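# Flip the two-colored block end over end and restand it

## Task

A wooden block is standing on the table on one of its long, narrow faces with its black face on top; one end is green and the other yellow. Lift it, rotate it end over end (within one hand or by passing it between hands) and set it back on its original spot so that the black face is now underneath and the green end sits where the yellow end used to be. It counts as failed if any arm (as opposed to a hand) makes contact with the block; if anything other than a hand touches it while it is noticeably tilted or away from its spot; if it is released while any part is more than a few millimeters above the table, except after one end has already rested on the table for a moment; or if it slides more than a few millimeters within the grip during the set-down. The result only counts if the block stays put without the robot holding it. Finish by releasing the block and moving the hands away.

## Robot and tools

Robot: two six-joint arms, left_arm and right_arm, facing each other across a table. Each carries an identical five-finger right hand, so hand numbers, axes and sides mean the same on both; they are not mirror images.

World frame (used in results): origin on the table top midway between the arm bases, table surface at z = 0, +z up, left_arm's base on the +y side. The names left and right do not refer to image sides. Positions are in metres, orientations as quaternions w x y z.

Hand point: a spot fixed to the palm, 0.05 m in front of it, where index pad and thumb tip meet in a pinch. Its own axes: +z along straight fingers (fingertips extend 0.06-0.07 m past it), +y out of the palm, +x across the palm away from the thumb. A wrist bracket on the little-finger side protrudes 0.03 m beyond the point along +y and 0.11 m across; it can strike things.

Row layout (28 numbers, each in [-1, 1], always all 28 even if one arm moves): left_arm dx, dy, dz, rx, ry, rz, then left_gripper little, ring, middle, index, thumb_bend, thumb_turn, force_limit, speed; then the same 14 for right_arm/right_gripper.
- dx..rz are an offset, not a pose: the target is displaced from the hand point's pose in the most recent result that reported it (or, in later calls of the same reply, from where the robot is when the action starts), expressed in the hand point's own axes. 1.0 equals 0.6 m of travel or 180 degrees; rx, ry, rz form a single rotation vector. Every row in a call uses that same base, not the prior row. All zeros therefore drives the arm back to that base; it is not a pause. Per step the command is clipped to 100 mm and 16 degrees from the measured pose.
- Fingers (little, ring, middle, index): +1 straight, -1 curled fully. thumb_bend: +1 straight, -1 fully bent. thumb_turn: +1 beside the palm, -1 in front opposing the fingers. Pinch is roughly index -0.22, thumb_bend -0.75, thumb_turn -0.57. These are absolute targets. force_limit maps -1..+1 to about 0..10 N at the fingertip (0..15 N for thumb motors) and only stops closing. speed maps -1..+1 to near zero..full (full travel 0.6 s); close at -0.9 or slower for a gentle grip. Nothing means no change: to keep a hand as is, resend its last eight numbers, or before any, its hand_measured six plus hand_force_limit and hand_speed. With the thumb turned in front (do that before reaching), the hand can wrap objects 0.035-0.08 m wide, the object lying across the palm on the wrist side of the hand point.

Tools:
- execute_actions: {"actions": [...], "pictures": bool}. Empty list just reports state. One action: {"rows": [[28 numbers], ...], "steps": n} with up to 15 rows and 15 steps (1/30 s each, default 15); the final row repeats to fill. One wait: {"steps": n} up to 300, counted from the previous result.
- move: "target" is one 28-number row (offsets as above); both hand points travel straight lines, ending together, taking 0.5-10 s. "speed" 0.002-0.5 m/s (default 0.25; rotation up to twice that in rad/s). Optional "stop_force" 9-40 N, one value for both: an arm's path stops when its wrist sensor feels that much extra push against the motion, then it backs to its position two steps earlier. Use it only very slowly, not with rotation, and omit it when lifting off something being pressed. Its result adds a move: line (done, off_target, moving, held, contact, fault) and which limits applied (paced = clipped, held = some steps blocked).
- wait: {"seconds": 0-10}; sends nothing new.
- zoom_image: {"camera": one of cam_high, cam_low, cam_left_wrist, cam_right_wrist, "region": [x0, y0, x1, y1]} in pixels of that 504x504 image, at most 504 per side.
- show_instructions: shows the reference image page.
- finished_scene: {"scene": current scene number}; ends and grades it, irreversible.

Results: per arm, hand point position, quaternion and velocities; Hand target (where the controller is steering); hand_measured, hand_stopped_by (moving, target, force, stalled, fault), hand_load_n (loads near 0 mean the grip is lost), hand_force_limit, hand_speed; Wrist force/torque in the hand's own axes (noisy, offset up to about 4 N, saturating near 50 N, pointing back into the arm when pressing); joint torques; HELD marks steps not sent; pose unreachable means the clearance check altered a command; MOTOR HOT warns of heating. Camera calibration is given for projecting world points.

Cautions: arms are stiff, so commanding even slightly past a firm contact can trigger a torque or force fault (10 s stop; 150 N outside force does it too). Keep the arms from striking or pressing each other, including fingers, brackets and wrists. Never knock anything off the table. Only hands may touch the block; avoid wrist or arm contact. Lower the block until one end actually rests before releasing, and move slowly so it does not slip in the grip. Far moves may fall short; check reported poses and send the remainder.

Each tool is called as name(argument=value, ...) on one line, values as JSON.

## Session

execute_actions(actions=[])

Scene clock: 0.00 s of 6000.00 s.
left_arm: end_effector_position=(+0.3004, +0.3760, +0.4674) hand_measured=(+1.000, +1.000, +1.000, +1.000, +1.000, +1.000) hand_load_n=(+0.0, +0.0, +0.0, +0.0, +0.0, +0.0) hand_stopped_by=(target, target, target, target, target, target) hand_force_limit=0.00 hand_speed=-0.80 end_effector_quat_wxyz=(-0.012, +0.442, +0.897, -0.006) end_effector_velocity=(-0.000, +0.000, -0.000) end_effector_angular_velocity=(+0.003, +0.001, +0.001) | right_arm: end_effector_position=(+0.1178, -0.2649, +0.4829) hand_measured=(+1.000, +1.000, +1.000, +1.000, +1.000, +1.000) hand_load_n=(+0.0, +0.0, +0.0, +0.0, +0.0, +0.0) hand_stopped_by=(target, target, target, target, target, target) hand_force_limit=0.00 hand_speed=-0.80 end_effector_quat_wxyz=(+0.004, -0.320, +0.947, +0.005) end_effector_velocity=(-0.000, -0.000, +0.000) end_effector_angular_velocity=(-0.000, +0.001, +0.001)
Joint positions: left_arm=[ 0.53  -1.719  1.367  1.933  1.596 -1.864] | right_arm=[-1.177 -1.729  1.334  1.958  1.56  -1.883]
Joint velocities: left_arm=[-0.     0.     0.002  0.001 -0.    -0.001] | right_arm=[0.001 0.    0.    0.001 0.    0.   ]
Joint torques (N m, as the arm reports them, + toward a larger angle): no reading
Motor temperatures (°C, as the motors report them): left_arm=[32 28 29 37 34 37] | right_arm=[32 32 28 33 35 39]
Wrist force (N, on the end effector, along its own x y z axes, offset not removed): no reading
Wrist torque (N m, same axes, about the end effector's origin, offset not removed): no reading
Hand target (left_arm): +0.300, +0.376, +0.467; -0.012, +0.442, +0.897, -0.006
Hand target (right_arm): +0.118, -0.265, +0.483; +0.004, -0.320, +0.947, +0.005
camera_calibration (this result's frames):
cam_left_wrist: T_world_to_cam=[[0.848357, 0.529085, -0.0189601, -0.445963], [0.471346, -0.738498, 0.482134, -0.0779829], [0.241088, -0.417959, -0.875892, 0.6207], [0, 0, 0, 1]] pos_world=[0.265449, 0.437789, 0.572809]
cam_right_wrist: T_world_to_cam=[[-0.483632, 0.874631, 0.0334661, 0.267427], [0.761683, 0.401724, 0.508387, -0.215557], [0.431207, 0.271363, -0.860478, 0.565802], [0, 0, 0, 1]] pos_world=[0.0495445, -0.300844, 0.587497]

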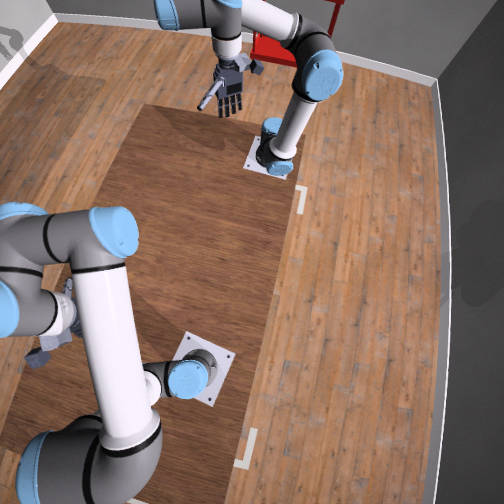

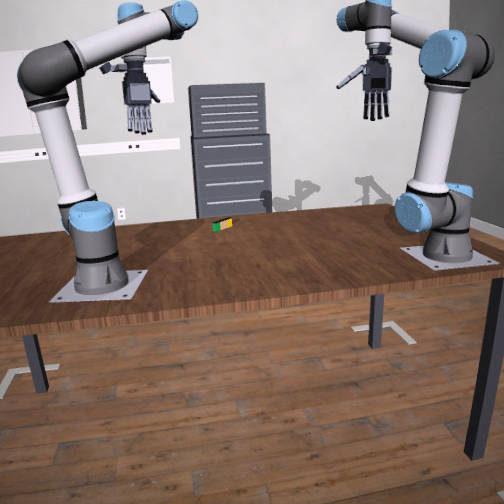

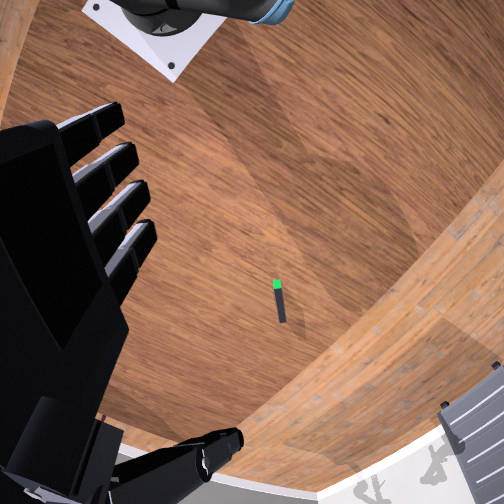

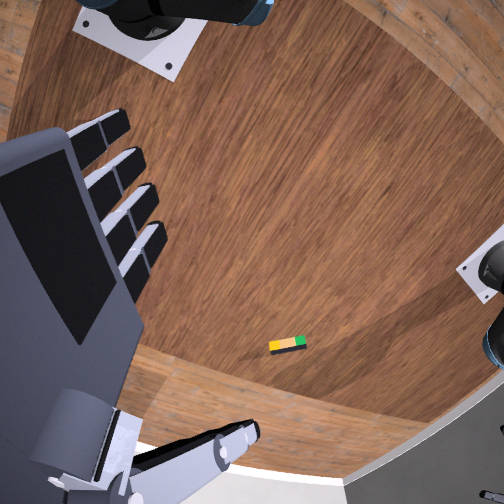

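execute_actions(actions=[])

zoom_image(camera="cam_low", region=[180, 190, 280, 260])

zoom_image(camera="cam_left_wrist", region=[230, 250, 330, 350])

zoom_image(camera="cam_right_wrist", region=[240, 300, 340, 400])

Scene clock: 29.10 s of 6000.00 s.
left_arm: end_effector_position=(+0.3004, +0.3760, +0.4674) hand_measured=(+1.000, +1.000, +1.000, +1.000, +1.000, +1.000) hand_load_n=(+0.0, +0.0, +0.0, +0.0, +0.0, +0.0) hand_stopped_by=(target, target, target, target, target, target) hand_force_limit=0.00 hand_speed=-0.80 end_effector_quat_wxyz=(-0.012, +0.442, +0.897, -0.006) end_effector_velocity=(-0.000, +0.000, +0.000) end_effector_angular_velocity=(-0.001, +0.000, +0.002) | right_arm: end_effector_position=(+0.1178, -0.2649, +0.4829) hand_measured=(+1.000, +1.000, +1.000, +1.000, +1.000, +1.000) hand_load_n=(+0.0, +0.0, +0.0, +0.0, +0.0, +0.0) hand_stopped_by=(target, target, target, target, target, target) hand_force_limit=0.00 hand_speed=-0.80 end_effector_quat_wxyz=(+0.004, -0.320, +0.947, +0.005) end_effector_velocity=(-0.000, -0.000, +0.000) end_effector_angular_velocity=(-0.000, +0.001, +0.000)
Joint positions: left_arm=[ 0.53  -1.719  1.367  1.933  1.596 -1.864] | right_arm=[-1.177 -1.729  1.334  1.958  1.56  -1.883]
Joint velocities: left_arm=[-0.    -0.    -0.    -0.     0.    -0.002] | right_arm=[-0.    -0.     0.     0.001 -0.    -0.001]
Joint torques (N m, as the arm reports them, + toward a larger angle): left_arm=[ -1.8   -8.92 -18.68   2.07   0.33  -0.2 ] | right_arm=[  0.47  -8.26 -14.83   2.33  -0.13  -0.01]
Motor temperatures (°C, as the motors report them): left_arm=[32 28 29 37 34 37] | right_arm=[32 32 28 33 35 39]
Wrist force (N, on the end effector, along its own x y z axes, offset not removed): left_arm=[0.4 2.9 -0.4] | right_arm=[-1.5 1.7 -1.9]
Wrist torque (N m, same axes, about the end effector's origin, offset not removed): left_arm=[0.42 -0.19 0.05] | right_arm=[0.35 0.51 -0.41]
Hand target (left_arm): +0.300, +0.376, +0.467; -0.012, +0.442, +0.897, -0.006
Hand target (right_arm): +0.118, -0.265, +0.483; +0.004, -0.320, +0.947, +0.005
Steps of this call (steps 1 to 90: nothing new was sent; then 26.10 s passed at rest). Readings (end_effector_position | what the end effector reports):
1: left_arm (+0.3004, +0.3760, +0.4674) | right_arm (+0.1178, -0.2649, +0.4829) | left_arm hand_measured=(+1.000, +1.000, +1.000, +1.000, +1.000, +1.000) hand_load_n=(+0.0, +0.0, +0.0, +0.0, +0.0, +0.0) hand_stopped_by=(target, target, target, target, target, target) hand_force_limit=0.00 hand_speed=-0.80 | right_arm hand_measured=(+1.000, +1.000, +1.000, +1.000, +1.000, +1.000) hand_load_n=(+0.0, +0.0, +0.0, +0.0, +0.0, +0.0) hand_stopped_by=(target, target, target, target, target, target) hand_force_limit=0.00 hand_speed=-0.80
2: left_arm (+0.3004, +0.3760, +0.4674) | right_arm (+0.1178, -0.2649, +0.4829) | left_arm hand_measured=(+1.000, +1.000, +1.000, +1.000, +1.000, +1.000) hand_load_n=(+0.0, +0.0, +0.0, +0.0, +0.0, +0.0) hand_stopped_by=(target, target, target, target, target, target) hand_force_limit=0.00 hand_speed=-0.80 | right_arm hand_measured=(+1.000, +1.000, +1.000, +1.000, +1.000, +1.000) hand_load_n=(+0.0, +0.0, +0.0, +0.0, +0.0, +0.0) hand_stopped_by=(target, target, target, target, target, target) hand_force_limit=0.00 hand_speed=-0.80
4: left_arm (+0.3004, +0.3760, +0.4674) | right_arm (+0.1178, -0.2649, +0.4829) | left_arm hand_measured=(+1.000, +1.000, +1.000, +1.000, +1.000, +1.000) hand_load_n=(+0.0, +0.0, +0.0, +0.0, +0.0, +0.0) hand_stopped_by=(target, target, target, target, target, target) hand_force_limit=0.00 hand_speed=-0.80 | right_arm hand_measured=(+1.000, +1.000, +1.000, +1.000, +1.000, +1.000) hand_load_n=(+0.0, +0.0, +0.0, +0.0, +0.0, +0.0) hand_stopped_by=(target, target, target, target, target, target) hand_force_limit=0.00 hand_speed=-0.80
8: left_arm (+0.3004, +0.3760, +0.4674) | right_arm (+0.1178, -0.2649, +0.4829) | left_arm hand_measured=(+1.000, +1.000, +1.000, +1.000, +1.000, +1.000) hand_load_n=(+0.0, +0.0, +0.0, +0.0, +0.0, +0.0) hand_stopped_by=(target, target, target, target, target, target) hand_force_limit=0.00 hand_speed=-0.80 | right_arm hand_measured=(+1.000, +1.000, +1.000, +1.000, +1.000, +1.000) hand_load_n=(+0.0, +0.0, +0.0, +0.0, +0.0, +0.0) hand_stopped_by=(target, target, target, target, target, target) hand_force_limit=0.00 hand_speed=-0.80
90: the state above
camera_calibration (this result's frames):
cam_left_wrist: T_world_to_cam=[[0.848357, 0.529086, -0.0189599, -0.445963], [0.471346, -0.738498, 0.482134, -0.0779828], [0.241088, -0.417958, -0.875892, 0.620699], [0, 0, 0, 1]] pos_world=[0.265449, 0.437789, 0.572809]
cam_right_wrist: T_world_to_cam=[[-0.483632, 0.874631, 0.0334661, 0.267428], [0.761683, 0.401724, 0.508387, -0.215557], [0.431207, 0.271363, -0.860478, 0.565802], [0, 0, 0, 1]] pos_world=[0.0495447, -0.300844, 0.587497]

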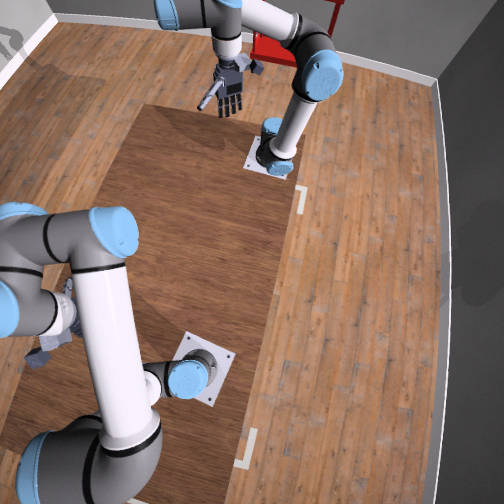

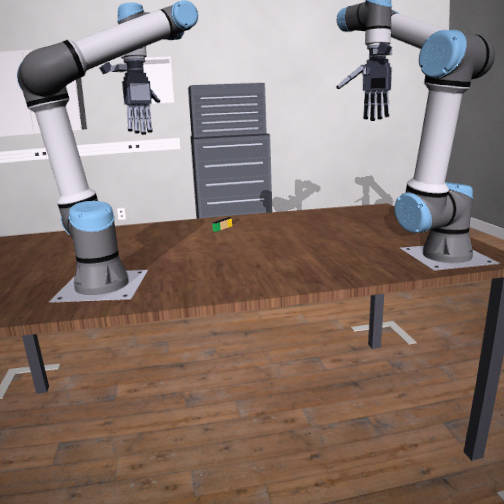

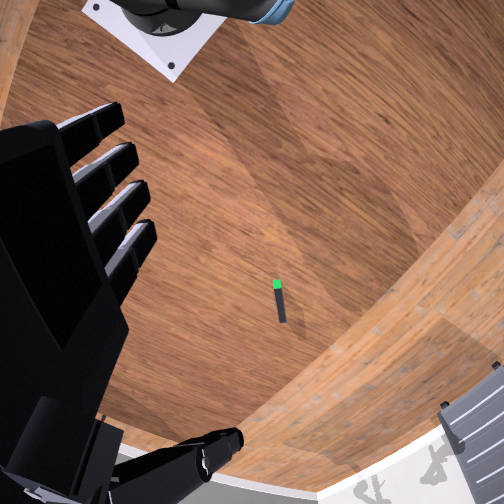

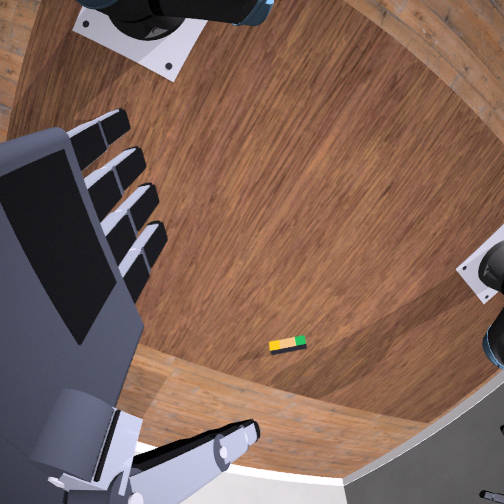

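Region (180, 190, 280, 260) of cam_low's 504x504 image, scaled by 5.040, with more detail than that image has; it fills the top 353 rows of this view, and the rest is white.

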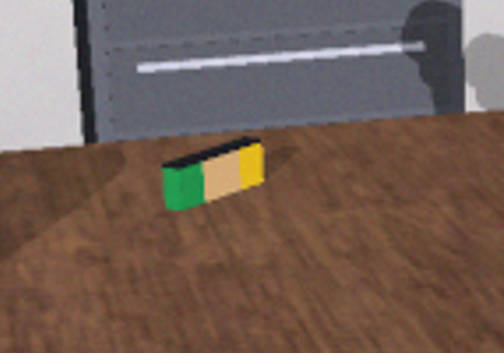

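Region (230, 250, 330, 350) of cam_left_wrist's 504x504 image, scaled by 5.040, with more detail than that image has.

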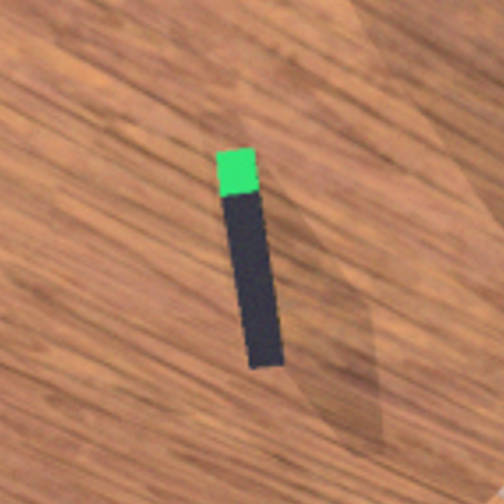

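Region (240, 300, 340, 400) of cam_right_wrist's 504x504 image, scaled by 5.040, with more detail than that image has.

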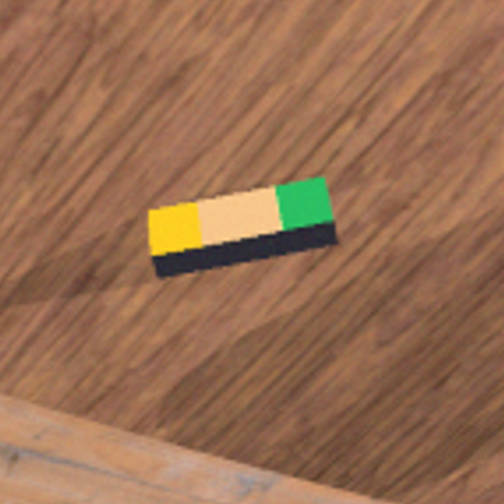

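move(target=[-0.4232,0.2060,0.1845,0.2424,-0.5510,-0.5510, 1,1,0.25,0.25,-0.4,-1,0,0, -0.8473,-0.0160,0.5632,0.3131,-0.3381,-0.4406, 1,1,1,1,1,1,0,-0.8], speed=0.35)

Scene clock: 153.40 s of 6000.00 s.
left_arm: end_effector_position=(+0.5496, +0.2504, +0.3496) hand_measured=(+1.000, +1.000, +0.250, +0.250, -0.400, -1.000) hand_load_n=(+0.0, +0.0, +0.0, +0.0, +0.0, +0.0) hand_stopped_by=(target, target, target, target, target, target) hand_force_limit=0.00 hand_speed=0.00 end_effector_quat_wxyz=(+0.448, -0.462, +0.548, -0.534) end_effector_velocity=(+0.001, +0.000, -0.001) end_effector_angular_velocity=(-0.002, -0.003, +0.006) | right_arm: end_effector_position=(+0.5298, +0.0398, +0.1506) hand_measured=(+1.000, +1.000, +1.000, +1.000, +1.000, +1.000) hand_load_n=(+0.0, +0.0, +0.0, +0.0, +0.0, +0.0) hand_stopped_by=(target, target, target, target, target, target) hand_force_limit=0.00 hand_speed=-0.80 end_effector_quat_wxyz=(+0.560, -0.720, +0.325, -0.249) end_effector_velocity=(+0.001, +0.002, -0.001) end_effector_angular_velocity=(+0.001, -0.004, +0.004)
Joint positions: left_arm=[ 0.591 -1.694  1.868 -0.124  0.595 -3.186] | right_arm=[-0.976 -1.063  1.501 -0.184  1.388 -3.182]
Joint velocities: left_arm=[ 0.     0.003  0.001 -0.009 -0.006  0.003] | right_arm=[-0.     0.004 -0.003 -0.006 -0.004 -0.002]
Joint torques (N m, as the arm reports them, + toward a larger angle): left_arm=[-10.99  -6.86 -28.47  -2.58  -1.54   1.06] | right_arm=[-12.43 -30.34 -30.06  -3.38  -2.33  -2.83]
Motor temperatures (°C, as the motors report them): left_arm=[32 28 29 37 34 37] | right_arm=[32 32 28 33 35 39]
Wrist force (N, on the end effector, along its own x y z axes, offset not removed): left_arm=[1.5 2.4 0.4] | right_arm=[-2.1 -0.2 -0.9]
Wrist torque (N m, same axes, about the end effector's origin, offset not removed): left_arm=[0.27 -0.44 0.02] | right_arm=[0.08 0.60 -0.52]
Hand target (left_arm): +0.550, +0.250, +0.350; +0.448, -0.462, +0.548, -0.534
Hand target (right_arm): +0.530, +0.040, +0.150; -0.561, +0.720, -0.325, +0.249
Off the commanded pose (left_arm): 0.001 m, 0 deg.
Off the commanded pose (right_arm): 0.001 m, 0 deg.
After step 90, 117.00 s passed at rest.
move: done
camera_calibration (this result's frames):
cam_left_wrist: T_world_to_cam=[[-0.0149362, 0.0975475, -0.995119, 0.330642], [-0.336265, 0.936772, 0.0968751, -0.0722834], [0.941649, 0.33607, 0.01881, -0.481642], [0, 0, 0, 1]] pos_world=[0.43417, 0.197325, 0.34509]
cam_right_wrist: T_world_to_cam=[[-0.301866, -0.0651492, -0.951122, 0.300699], [-0.903355, 0.338382, 0.263528, 0.438685], [0.304673, 0.938751, -0.160999, -0.0453705], [0, 0, 0, 1]] pos_world=[0.500883, -0.0862611, 0.163091]

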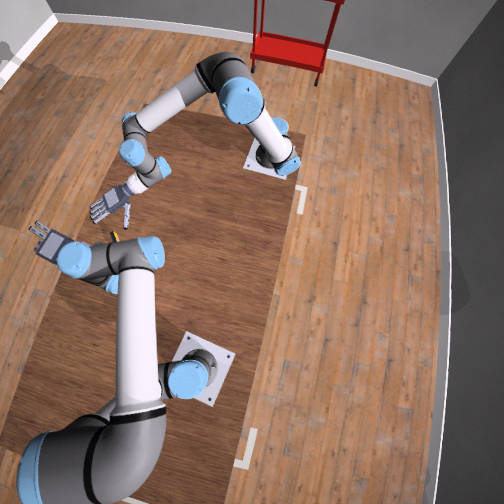

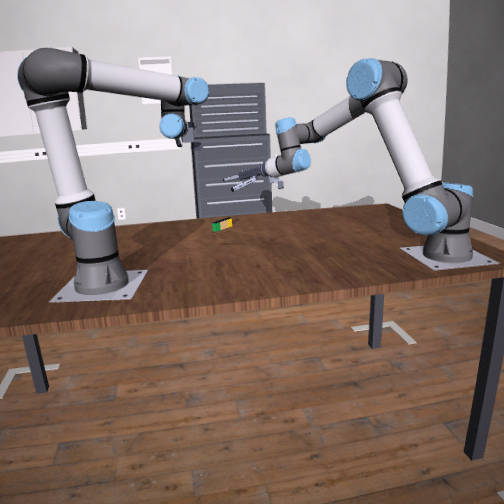

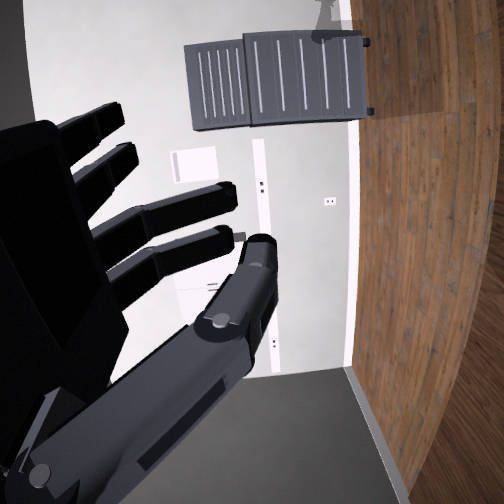

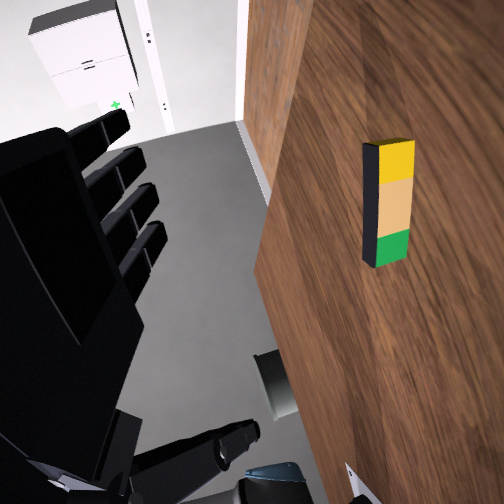

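zoom_image(camera="cam_right_wrist", region=[320, 120, 480, 280])

Region (320, 120, 480, 280) of cam_right_wrist's 504x504 image, scaled by 3.150, with more detail than that image has.

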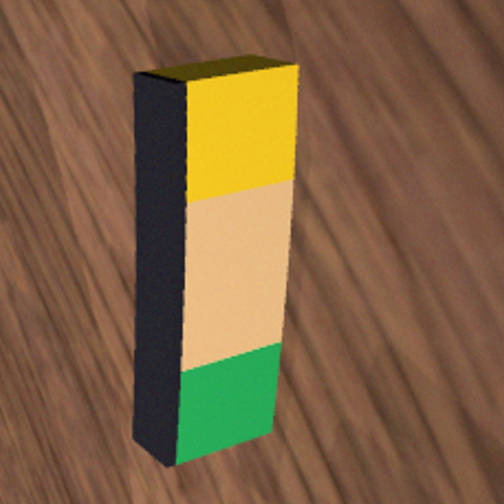

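move(target=[0.3738,0.2168,-0.0043,0.0145,-0.2884,0.0, 1,1,0.25,0.25,-0.4,-1,0,0, 0.4225,-0.12,-0.2123,0,0,0, 1,1,0.25,0.25,-0.4,-1,0,0], speed=0.25)

Scene clock: 239.13 s of 6000.00 s.
left_arm: end_effector_position=(+0.5043, +0.0299, +0.2213) hand_measured=(+1.000, +1.000, +0.250, +0.250, -0.400, -1.000) hand_load_n=(+0.0, +0.0, +0.0, +0.0, +0.0, +0.0) hand_stopped_by=(target, target, target, target, target, target) hand_force_limit=0.00 hand_speed=0.00 end_effector_quat_wxyz=(+0.652, -0.640, +0.286, -0.290) end_effector_velocity=(+0.000, -0.002, +0.000) end_effector_angular_velocity=(+0.007, -0.008, +0.011) | right_arm: end_effector_position=(+0.6198, -0.2203, +0.2502) hand_measured=(+1.000, +1.000, +0.250, +0.250, -0.400, -1.000) hand_load_n=(+0.0, +0.0, +0.0, +0.0, +0.0, +0.0) hand_stopped_by=(target, target, target, target, target, target) hand_force_limit=0.00 hand_speed=0.00 end_effector_quat_wxyz=(+0.561, -0.720, +0.325, -0.249) end_effector_velocity=(+0.001, -0.001, +0.000) end_effector_angular_velocity=(-0.000, -0.000, +0.000)
Joint positions: left_arm=[ 0.401 -0.666  0.791 -0.087 -0.501 -3.173] | right_arm=[-1.523 -1.249  1.51   0.071  0.863 -3.355]
Joint velocities: left_arm=[ 0.001  0.023 -0.035  0.034 -0.01  -0.018] | right_arm=[-0.002  0.001 -0.002  0.002 -0.003 -0.002]
Joint torques (N m, as the arm reports them, + toward a larger angle): left_arm=[  9.67 -42.03 -27.57   1.81  -1.86  -1.51] | right_arm=[-10.83 -22.74 -30.25   2.65  -2.86  -2.49]
Motor temperatures (°C, as the motors report them): left_arm=[32 28 29 37 34 37] | right_arm=[32 32 28 34 35 39]
Wrist force (N, on the end effector, along its own x y z axes, offset not removed): left_arm=[0.5 1.9 -0.6] | right_arm=[-1.5 0.4 -0.7]
Wrist torque (N m, same axes, about the end effector's origin, offset not removed): left_arm=[0.21 -0.24 -0.08] | right_arm=[0.18 0.42 -0.40]
Hand target (left_arm): +0.504, +0.030, +0.221; +0.652, -0.640, +0.285, -0.290
Hand target (right_arm): +0.620, -0.220, +0.250; -0.561, +0.720, -0.325, +0.249
Off the commanded pose (left_arm): 0.001 m, 0 deg.
Off the commanded pose (right_arm): 0.000 m, 0 deg.
After step 90, 80.30 s passed at rest.
move: done
camera_calibration (this result's frames):
cam_left_wrist: T_world_to_cam=[[-0.0547565, 0.0824196, -0.995092, 0.244361], [-0.947096, 0.311353, 0.0779036, 0.462406], [0.316246, 0.946713, 0.0610107, -0.0746448], [0, 0, 0, 1]] pos_world=[0.474929, -0.0934445, 0.211693]
cam_right_wrist: T_world_to_cam=[[-0.301997, -0.0645819, -0.951119, 0.405881], [-0.903311, 0.338249, 0.26385, 0.581601], [0.304676, 0.938838, -0.160488, 0.18734], [0, 0, 0, 1]] pos_world=[0.590863, -0.346396, 0.262652]

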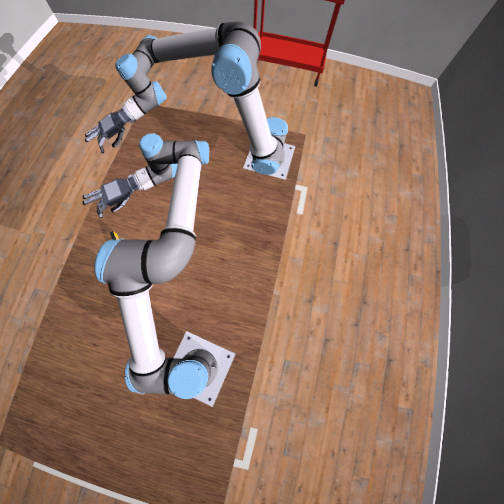

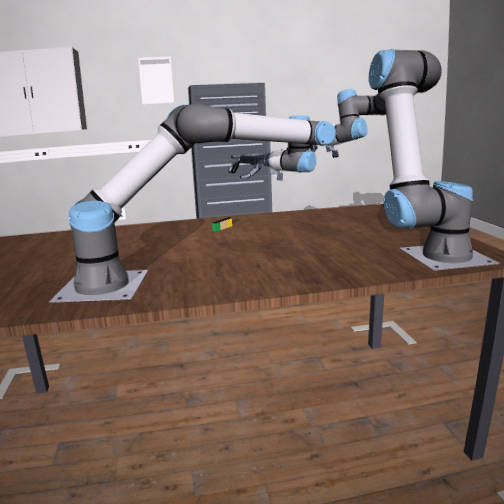

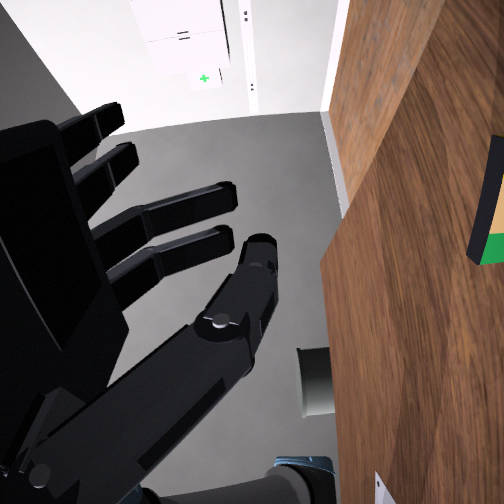

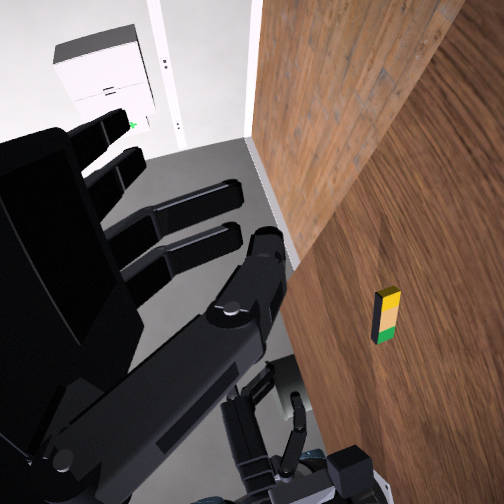

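move(target=[-0.004,0.1872,0.092,-0.0889,0,0, 1,1,0.25,0.25,-0.4,-1,0,0, 0,0,0,0,0,0, 1,1,0.25,0.25,-0.4,-1,0,0], speed=0.15)

zoom_image(camera="cam_left_wrist", region=[280, 100, 504, 350])

Scene clock: 252.37 s of 6000.00 s.
left_arm: end_effector_position=(+0.5452, +0.0698, +0.1099) hand_measured=(+1.000, +1.000, +0.250, +0.250, -0.400, -1.000) hand_load_n=(+0.0, +0.0, +0.0, +0.0, +0.0, +0.0) hand_stopped_by=(target, target, target, target, target, target) hand_force_limit=0.00 hand_speed=0.00 end_effector_quat_wxyz=(-0.557, +0.724, -0.323, +0.247) end_effector_velocity=(+0.001, +0.000, -0.002) end_effector_angular_velocity=(-0.011, +0.011, -0.007) | right_arm: end_effector_position=(+0.6198, -0.2203, +0.2502) hand_measured=(+1.000, +1.000, +0.250, +0.250, -0.400, -1.000) hand_load_n=(+0.0, +0.0, +0.0, +0.0, +0.0, +0.0) hand_stopped_by=(target, target, target, target, target, target) hand_force_limit=0.00 hand_speed=0.00 end_effector_quat_wxyz=(+0.561, -0.720, +0.325, -0.249) end_effector_velocity=(-0.000, -0.000, +0.000) end_effector_angular_velocity=(+0.000, +0.001, -0.000)
Joint positions: left_arm=[ 0.504 -0.841  1.275 -1.036 -0.472 -2.591] | right_arm=[-1.523 -1.249  1.51   0.071  0.863 -3.355]
Joint velocities: left_arm=[ 0.002 -0.011  0.021 -0.05  -0.     0.037] | right_arm=[-0.    -0.     0.     0.001 -0.     0.   ]
Joint torques (N m, as the arm reports them, + toward a larger angle): left_arm=[  8.23 -54.2  -11.36  -2.58  -0.8    1.6 ] | right_arm=[ 10.46 -40.    -5.14  -3.04   2.21   2.5 ]
Motor temperatures (°C, as the motors report them): left_arm=[32 28 29 37 34 37] | right_arm=[32 32 28 34 35 39]
Wrist force (N, on the end effector, along its own x y z axes, offset not removed): left_arm=[0.4 1.0 -0.2] | right_arm=[-0.3 0.7 -1.1]
Wrist torque (N m, same axes, about the end effector's origin, offset not removed): left_arm=[0.00 -0.27 -0.12] | right_arm=[0.31 0.22 -0.29]
Hand target (left_arm): +0.545, +0.070, +0.110; -0.556, +0.724, -0.324, +0.247
Hand target (right_arm): +0.620, -0.220, +0.250; -0.561, +0.720, -0.325, +0.249
Off the commanded pose (left_arm): 0.000 m, 0 deg.
Off the commanded pose (right_arm): 0.000 m, 0 deg.
After step 90, 8.73 s passed at rest.
move: done
camera_calibration (this result's frames):
cam_left_wrist: T_world_to_cam=[[-0.258862, -0.100615, -0.96066, 0.252661], [-0.917068, 0.337873, 0.211728, 0.464452], [0.303278, 0.935798, -0.179733, -0.0842336], [0, 0, 0, 1]] pos_world=[0.516884, -0.0526785, 0.129245]
cam_right_wrist: T_world_to_cam=[[-0.302038, -0.0645812, -0.951106, 0.405879], [-0.903299, 0.338252, 0.263888, 0.581608], [0.304671, 0.938837, -0.160501, 0.187338], [0, 0, 0, 1]] pos_world=[0.59088, -0.346398, 0.262622]

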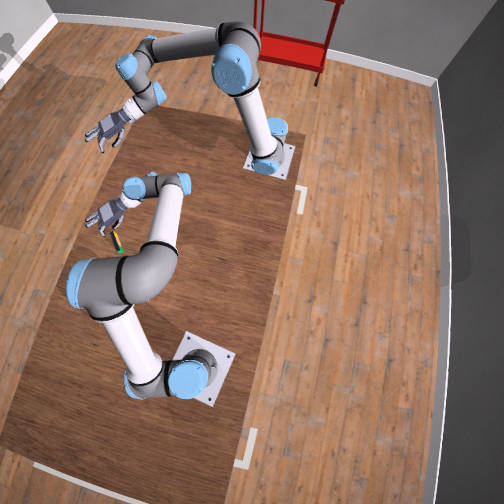

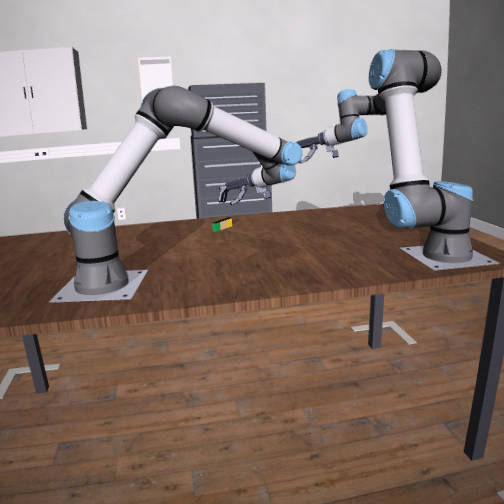

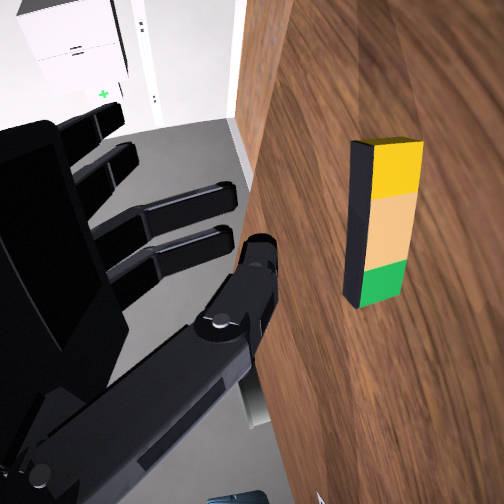

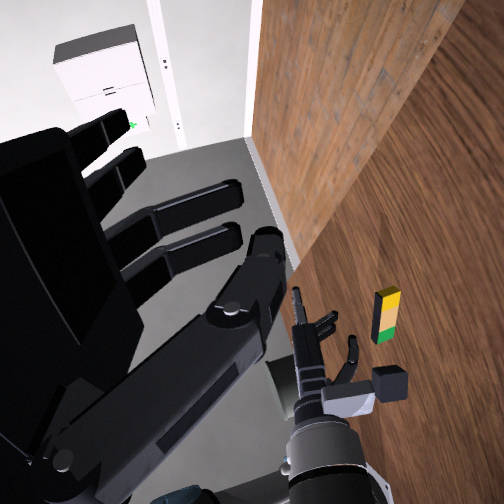

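Region (280, 100, 504, 350) of cam_left_wrist's 504x504 image, scaled by 2.016, with more detail than that image has; it fills the left 452 columns of this view, and the rest is white.

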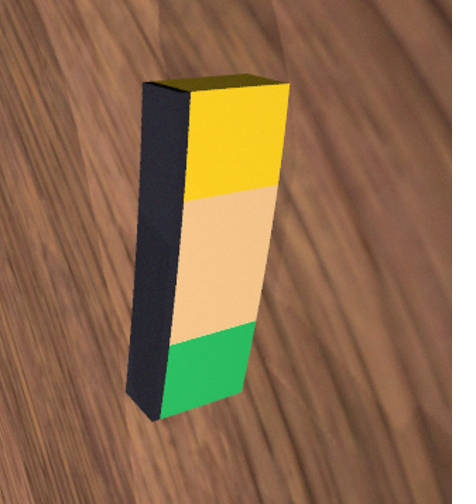

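zoom_image(camera="cam_high", region=[80, 200, 160, 280])

move(target=[0.01,0.0771,0.0535,0,0,0, 1,1,0.25,0.25,-0.4,-1,0,0, 0,0,0,0,0,0, 1,1,0.25,0.25,-0.4,-1,0,0], speed=0.08)

zoom_image(camera="cam_left_wrist", region=[200, 100, 452, 352])

Region (80, 200, 160, 280) of cam_high's 504x504 image, scaled by 6.300, with more detail than that image has.

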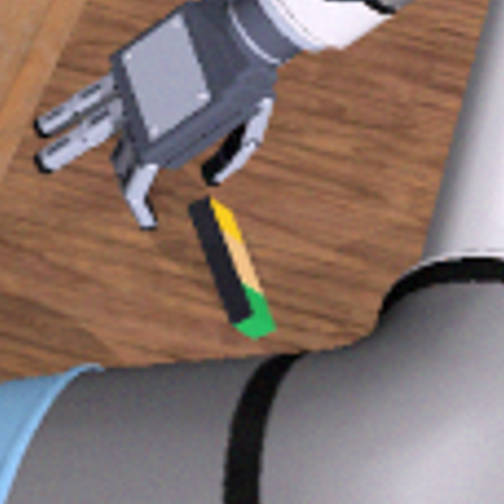

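Scene clock: 283.00 s of 6000.00 s.
left_arm: end_effector_position=(+0.5634, +0.0780, +0.0571) hand_measured=(+1.000, +1.000, +0.250, +0.250, -0.400, -1.000) hand_load_n=(+0.0, +0.0, +0.0, +0.0, +0.0, +0.0) hand_stopped_by=(target, target, target, target, target, target) hand_force_limit=0.00 hand_speed=0.00 end_effector_quat_wxyz=(-0.557, +0.724, -0.323, +0.247) end_effector_velocity=(+0.001, +0.001, -0.002) end_effector_angular_velocity=(+0.001, +0.001, -0.000) | right_arm: end_effector_position=(+0.6198, -0.2203, +0.2502) hand_measured=(+1.000, +1.000, +0.250, +0.250, -0.400, -1.000) hand_load_n=(+0.0, +0.0, +0.0, +0.0, +0.0, +0.0) hand_stopped_by=(target, target, target, target, target, target) hand_force_limit=0.00 hand_speed=0.00 end_effector_quat_wxyz=(+0.561, -0.720, +0.325, -0.249) end_effector_velocity=(+0.000, +0.000, +0.000) end_effector_angular_velocity=(+0.000, +0.000, -0.000)
Joint positions: left_arm=[ 0.532 -0.78   1.319 -1.175 -0.449 -2.553] | right_arm=[-1.523 -1.249  1.51   0.071  0.863 -3.355]
Joint velocities: left_arm=[ 0.001  0.002  0.002 -0.005  0.001  0.003] | right_arm=[ 0.     0.     0.    -0.     0.     0.001]
Joint torques (N m, as the arm reports them, + toward a larger angle): left_arm=[  8.89 -37.99 -10.24  -2.47   2.24   1.06] | right_arm=[ 10.46 -27.59  -9.27  -2.91   2.08   2.46]
Motor temperatures (°C, as the motors report them): left_arm=[32 28 29 37 34 37] | right_arm=[32 32 28 34 35 39]
Wrist force (N, on the end effector, along its own x y z axes, offset not removed): left_arm=[2.5 0.8 0.4] | right_arm=[-1.0 1.8 -0.7]
Wrist torque (N m, same axes, about the end effector's origin, offset not removed): left_arm=[-0.01 -0.51 -0.04] | right_arm=[0.38 0.34 -0.30]
Hand target (left_arm): +0.563, +0.078, +0.057; -0.557, +0.724, -0.323, +0.247
Hand target (right_arm): +0.620, -0.220, +0.250; -0.561, +0.720, -0.325, +0.249
Off the commanded pose (left_arm): 0.000 m, 0 deg.
Off the commanded pose (right_arm): 0.000 m, 0 deg.
After step 90, 26.47 s passed at rest.
move: done
camera_calibration (this result's frames):
cam_left_wrist: T_world_to_cam=[[-0.258907, -0.100651, -0.960644, 0.20753], [-0.917061, 0.337872, 0.21176, 0.489491], [0.303261, 0.935795, -0.179781, -0.106939], [0, 0, 0, 1]] pos_world=[0.535055, -0.0444241, 0.0764825]
cam_right_wrist: T_world_to_cam=[[-0.301997, -0.0645821, -0.951119, 0.405881], [-0.903311, 0.338249, 0.26385, 0.581601], [0.304675, 0.938838, -0.160488, 0.187341], [0, 0, 0, 1]] pos_world=[0.590863, -0.346396, 0.262652]

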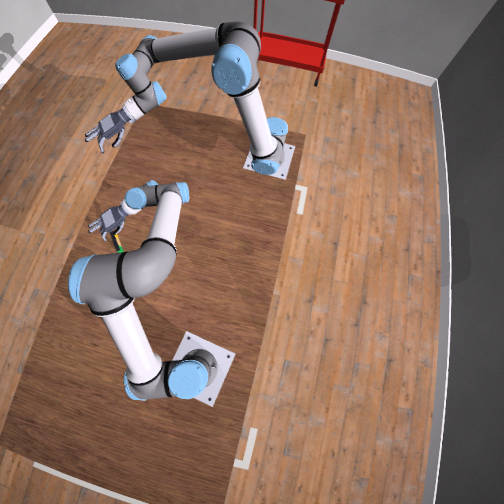

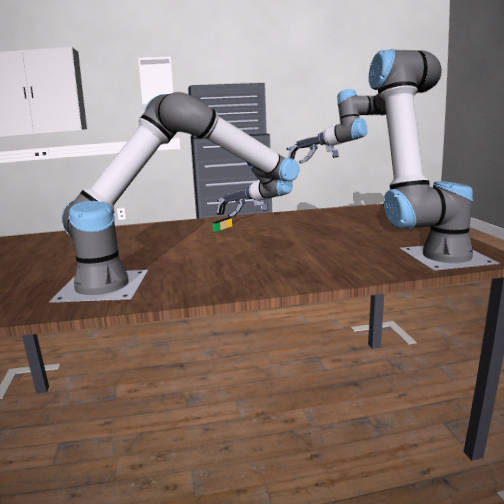

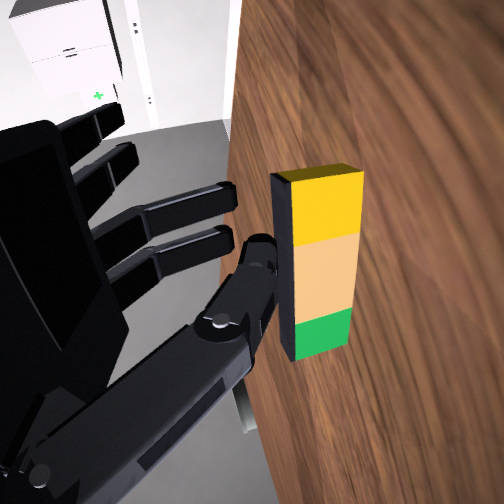

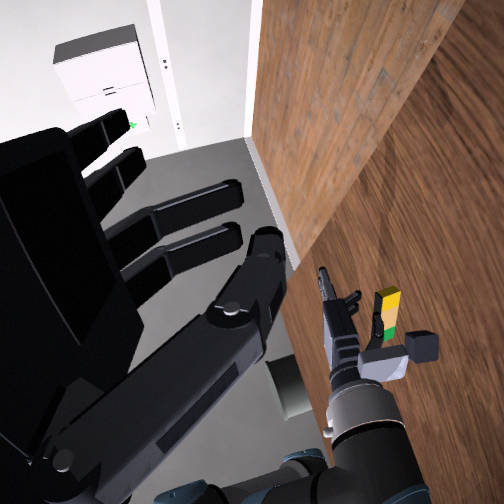

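Region (200, 100, 452, 352) of cam_left_wrist's 504x504 image, scaled by 2.000, with more detail than that image has.

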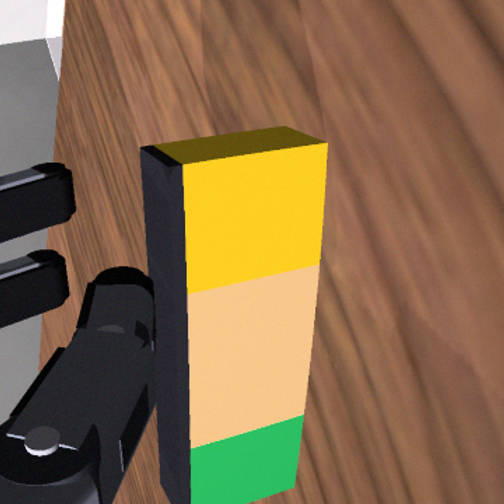

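move(target=[0,0.04335,0.01852,0,0,0, 1,1,0.25,0.25,-0.4,-1,0,0, 0,0,0,0,0,0, 1,1,0.25,0.25,-0.4,-1,0,0], speed=0.03)

zoom_image(camera="cam_left_wrist", region=[150, 120, 402, 372])

zoom_image(camera="cam_right_wrist", region=[310, 250, 450, 390])

Scene clock: 313.30 s of 6000.00 s.
left_arm: end_effector_position=(+0.5663, +0.0807, +0.0294) hand_measured=(+1.000, +1.000, +0.250, +0.250, -0.400, -1.000) hand_load_n=(+0.0, +0.0, +0.0, +0.0, +0.0, +0.0) hand_stopped_by=(target, target, target, target, target, target) hand_force_limit=0.00 hand_speed=0.00 end_effector_quat_wxyz=(-0.557, +0.724, -0.323, +0.247) end_effector_velocity=(+0.001, -0.000, -0.001) end_effector_angular_velocity=(-0.002, -0.001, +0.000) | right_arm: end_effector_position=(+0.6198, -0.2203, +0.2501) hand_measured=(+1.000, +1.000, +0.250, +0.250, -0.400, -1.000) hand_load_n=(+0.0, +0.0, +0.0, +0.0, +0.0, +0.0) hand_stopped_by=(target, target, target, target, target, target) hand_force_limit=0.00 hand_speed=0.00 end_effector_quat_wxyz=(+0.561, -0.720, +0.325, -0.249) end_effector_velocity=(-0.000, -0.000, -0.000) end_effector_angular_velocity=(-0.000, +0.001, -0.000)
Joint positions: left_arm=[ 0.538 -0.746  1.338 -1.235 -0.445 -2.546] | right_arm=[-1.523 -1.249  1.51   0.071  0.863 -3.355]
Joint velocities: left_arm=[ 0.001  0.002  0.001 -0.006  0.     0.001] | right_arm=[-0.     0.     0.     0.002  0.    -0.   ]
Joint torques (N m, as the arm reports them, + toward a larger angle): left_arm=[ 10.53 -38.94 -10.44  -2.83   2.26   1.16] | right_arm=[  7.71 -36.29 -25.11  -2.86   1.85   2.39]
Motor temperatures (°C, as the motors report them): left_arm=[32 28 29 37 34 37] | right_arm=[32 32 28 34 35 39]
Wrist force (N, on the end effector, along its own x y z axes, offset not removed): left_arm=[1.2 0.9 0.8] | right_arm=[-2.3 1.1 -0.5]
Wrist torque (N m, same axes, about the end effector's origin, offset not removed): left_arm=[-0.04 -0.43 -0.06] | right_arm=[0.28 0.55 -0.48]
Hand target (left_arm): +0.566, +0.081, +0.029; -0.557, +0.724, -0.323, +0.247
Hand target (right_arm): +0.620, -0.220, +0.250; -0.561, +0.720, -0.325, +0.249
Off the commanded pose (left_arm): 0.000 m, 0 deg.
Off the commanded pose (right_arm): 0.000 m, 0 deg.
After step 90, 26.03 s passed at rest.
move: done
camera_calibration (this result's frames):
cam_left_wrist: T_world_to_cam=[[-0.258902, -0.10065, -0.960645, 0.181897], [-0.917067, 0.337856, 0.211759, 0.497219], [0.303247, 0.935801, -0.179774, -0.115332], [0, 0, 0, 1]] pos_world=[0.53805, -0.0417528, 0.0487139]
cam_right_wrist: T_world_to_cam=[[-0.302066, -0.0645816, -0.951097, 0.405877], [-0.903292, 0.338249, 0.263915, 0.58159], [0.304664, 0.938838, -0.16051, 0.187344], [0, 0, 0, 1]] pos_world=[0.59087, -0.346396, 0.262608]

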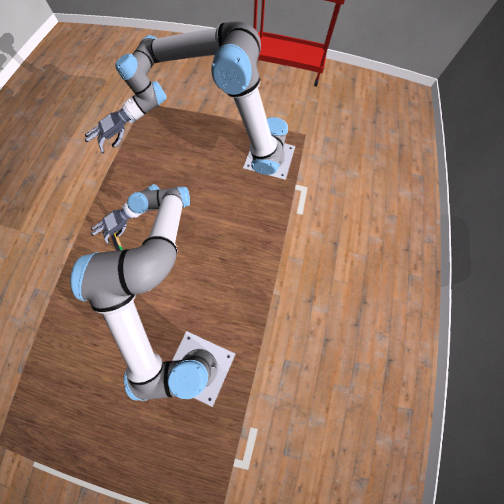

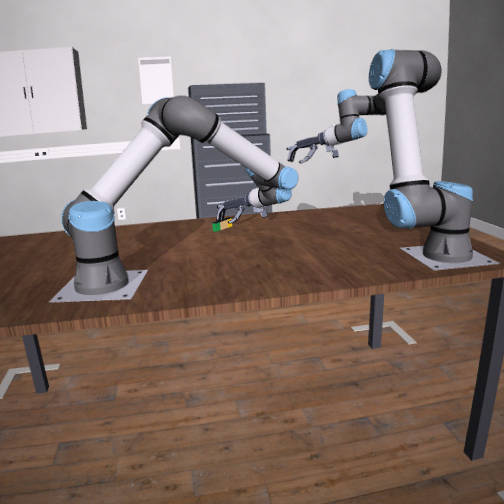

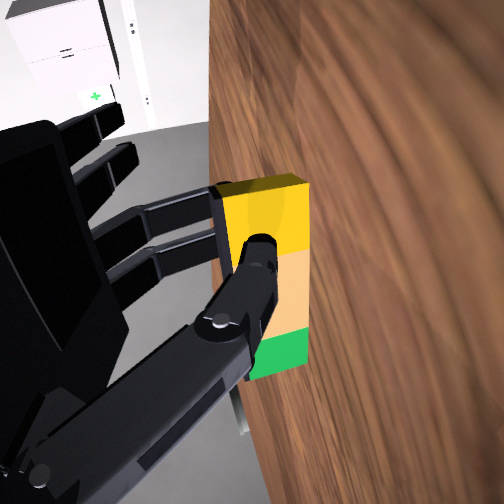

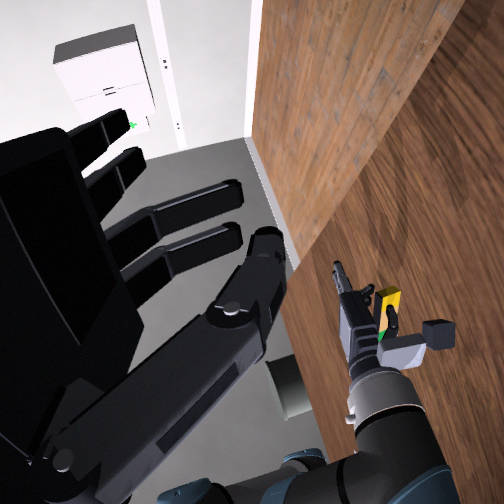

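Region (150, 120, 402, 372) of cam_left_wrist's 504x504 image, scaled by 2.000, with more detail than that image has.

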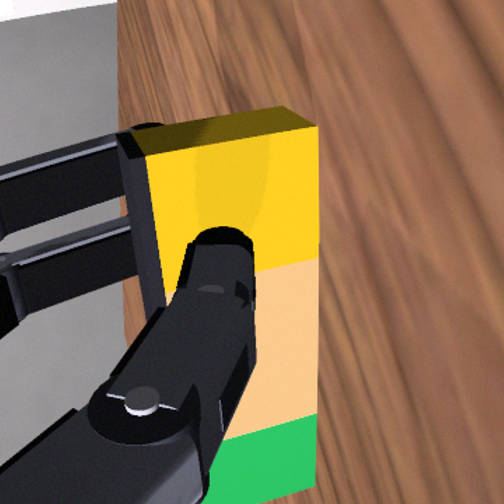

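Region (310, 250, 450, 390) of cam_right_wrist's 504x504 image, scaled by 3.600, with more detail than that image has.

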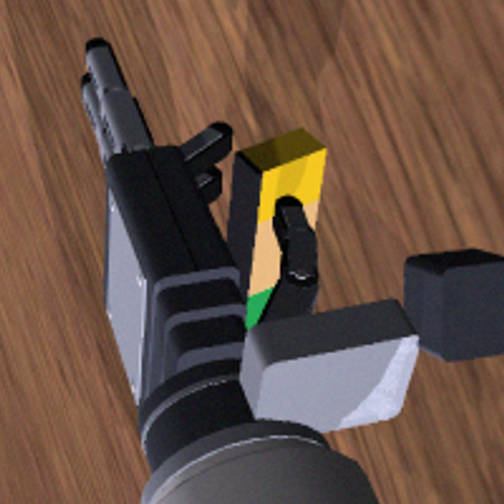

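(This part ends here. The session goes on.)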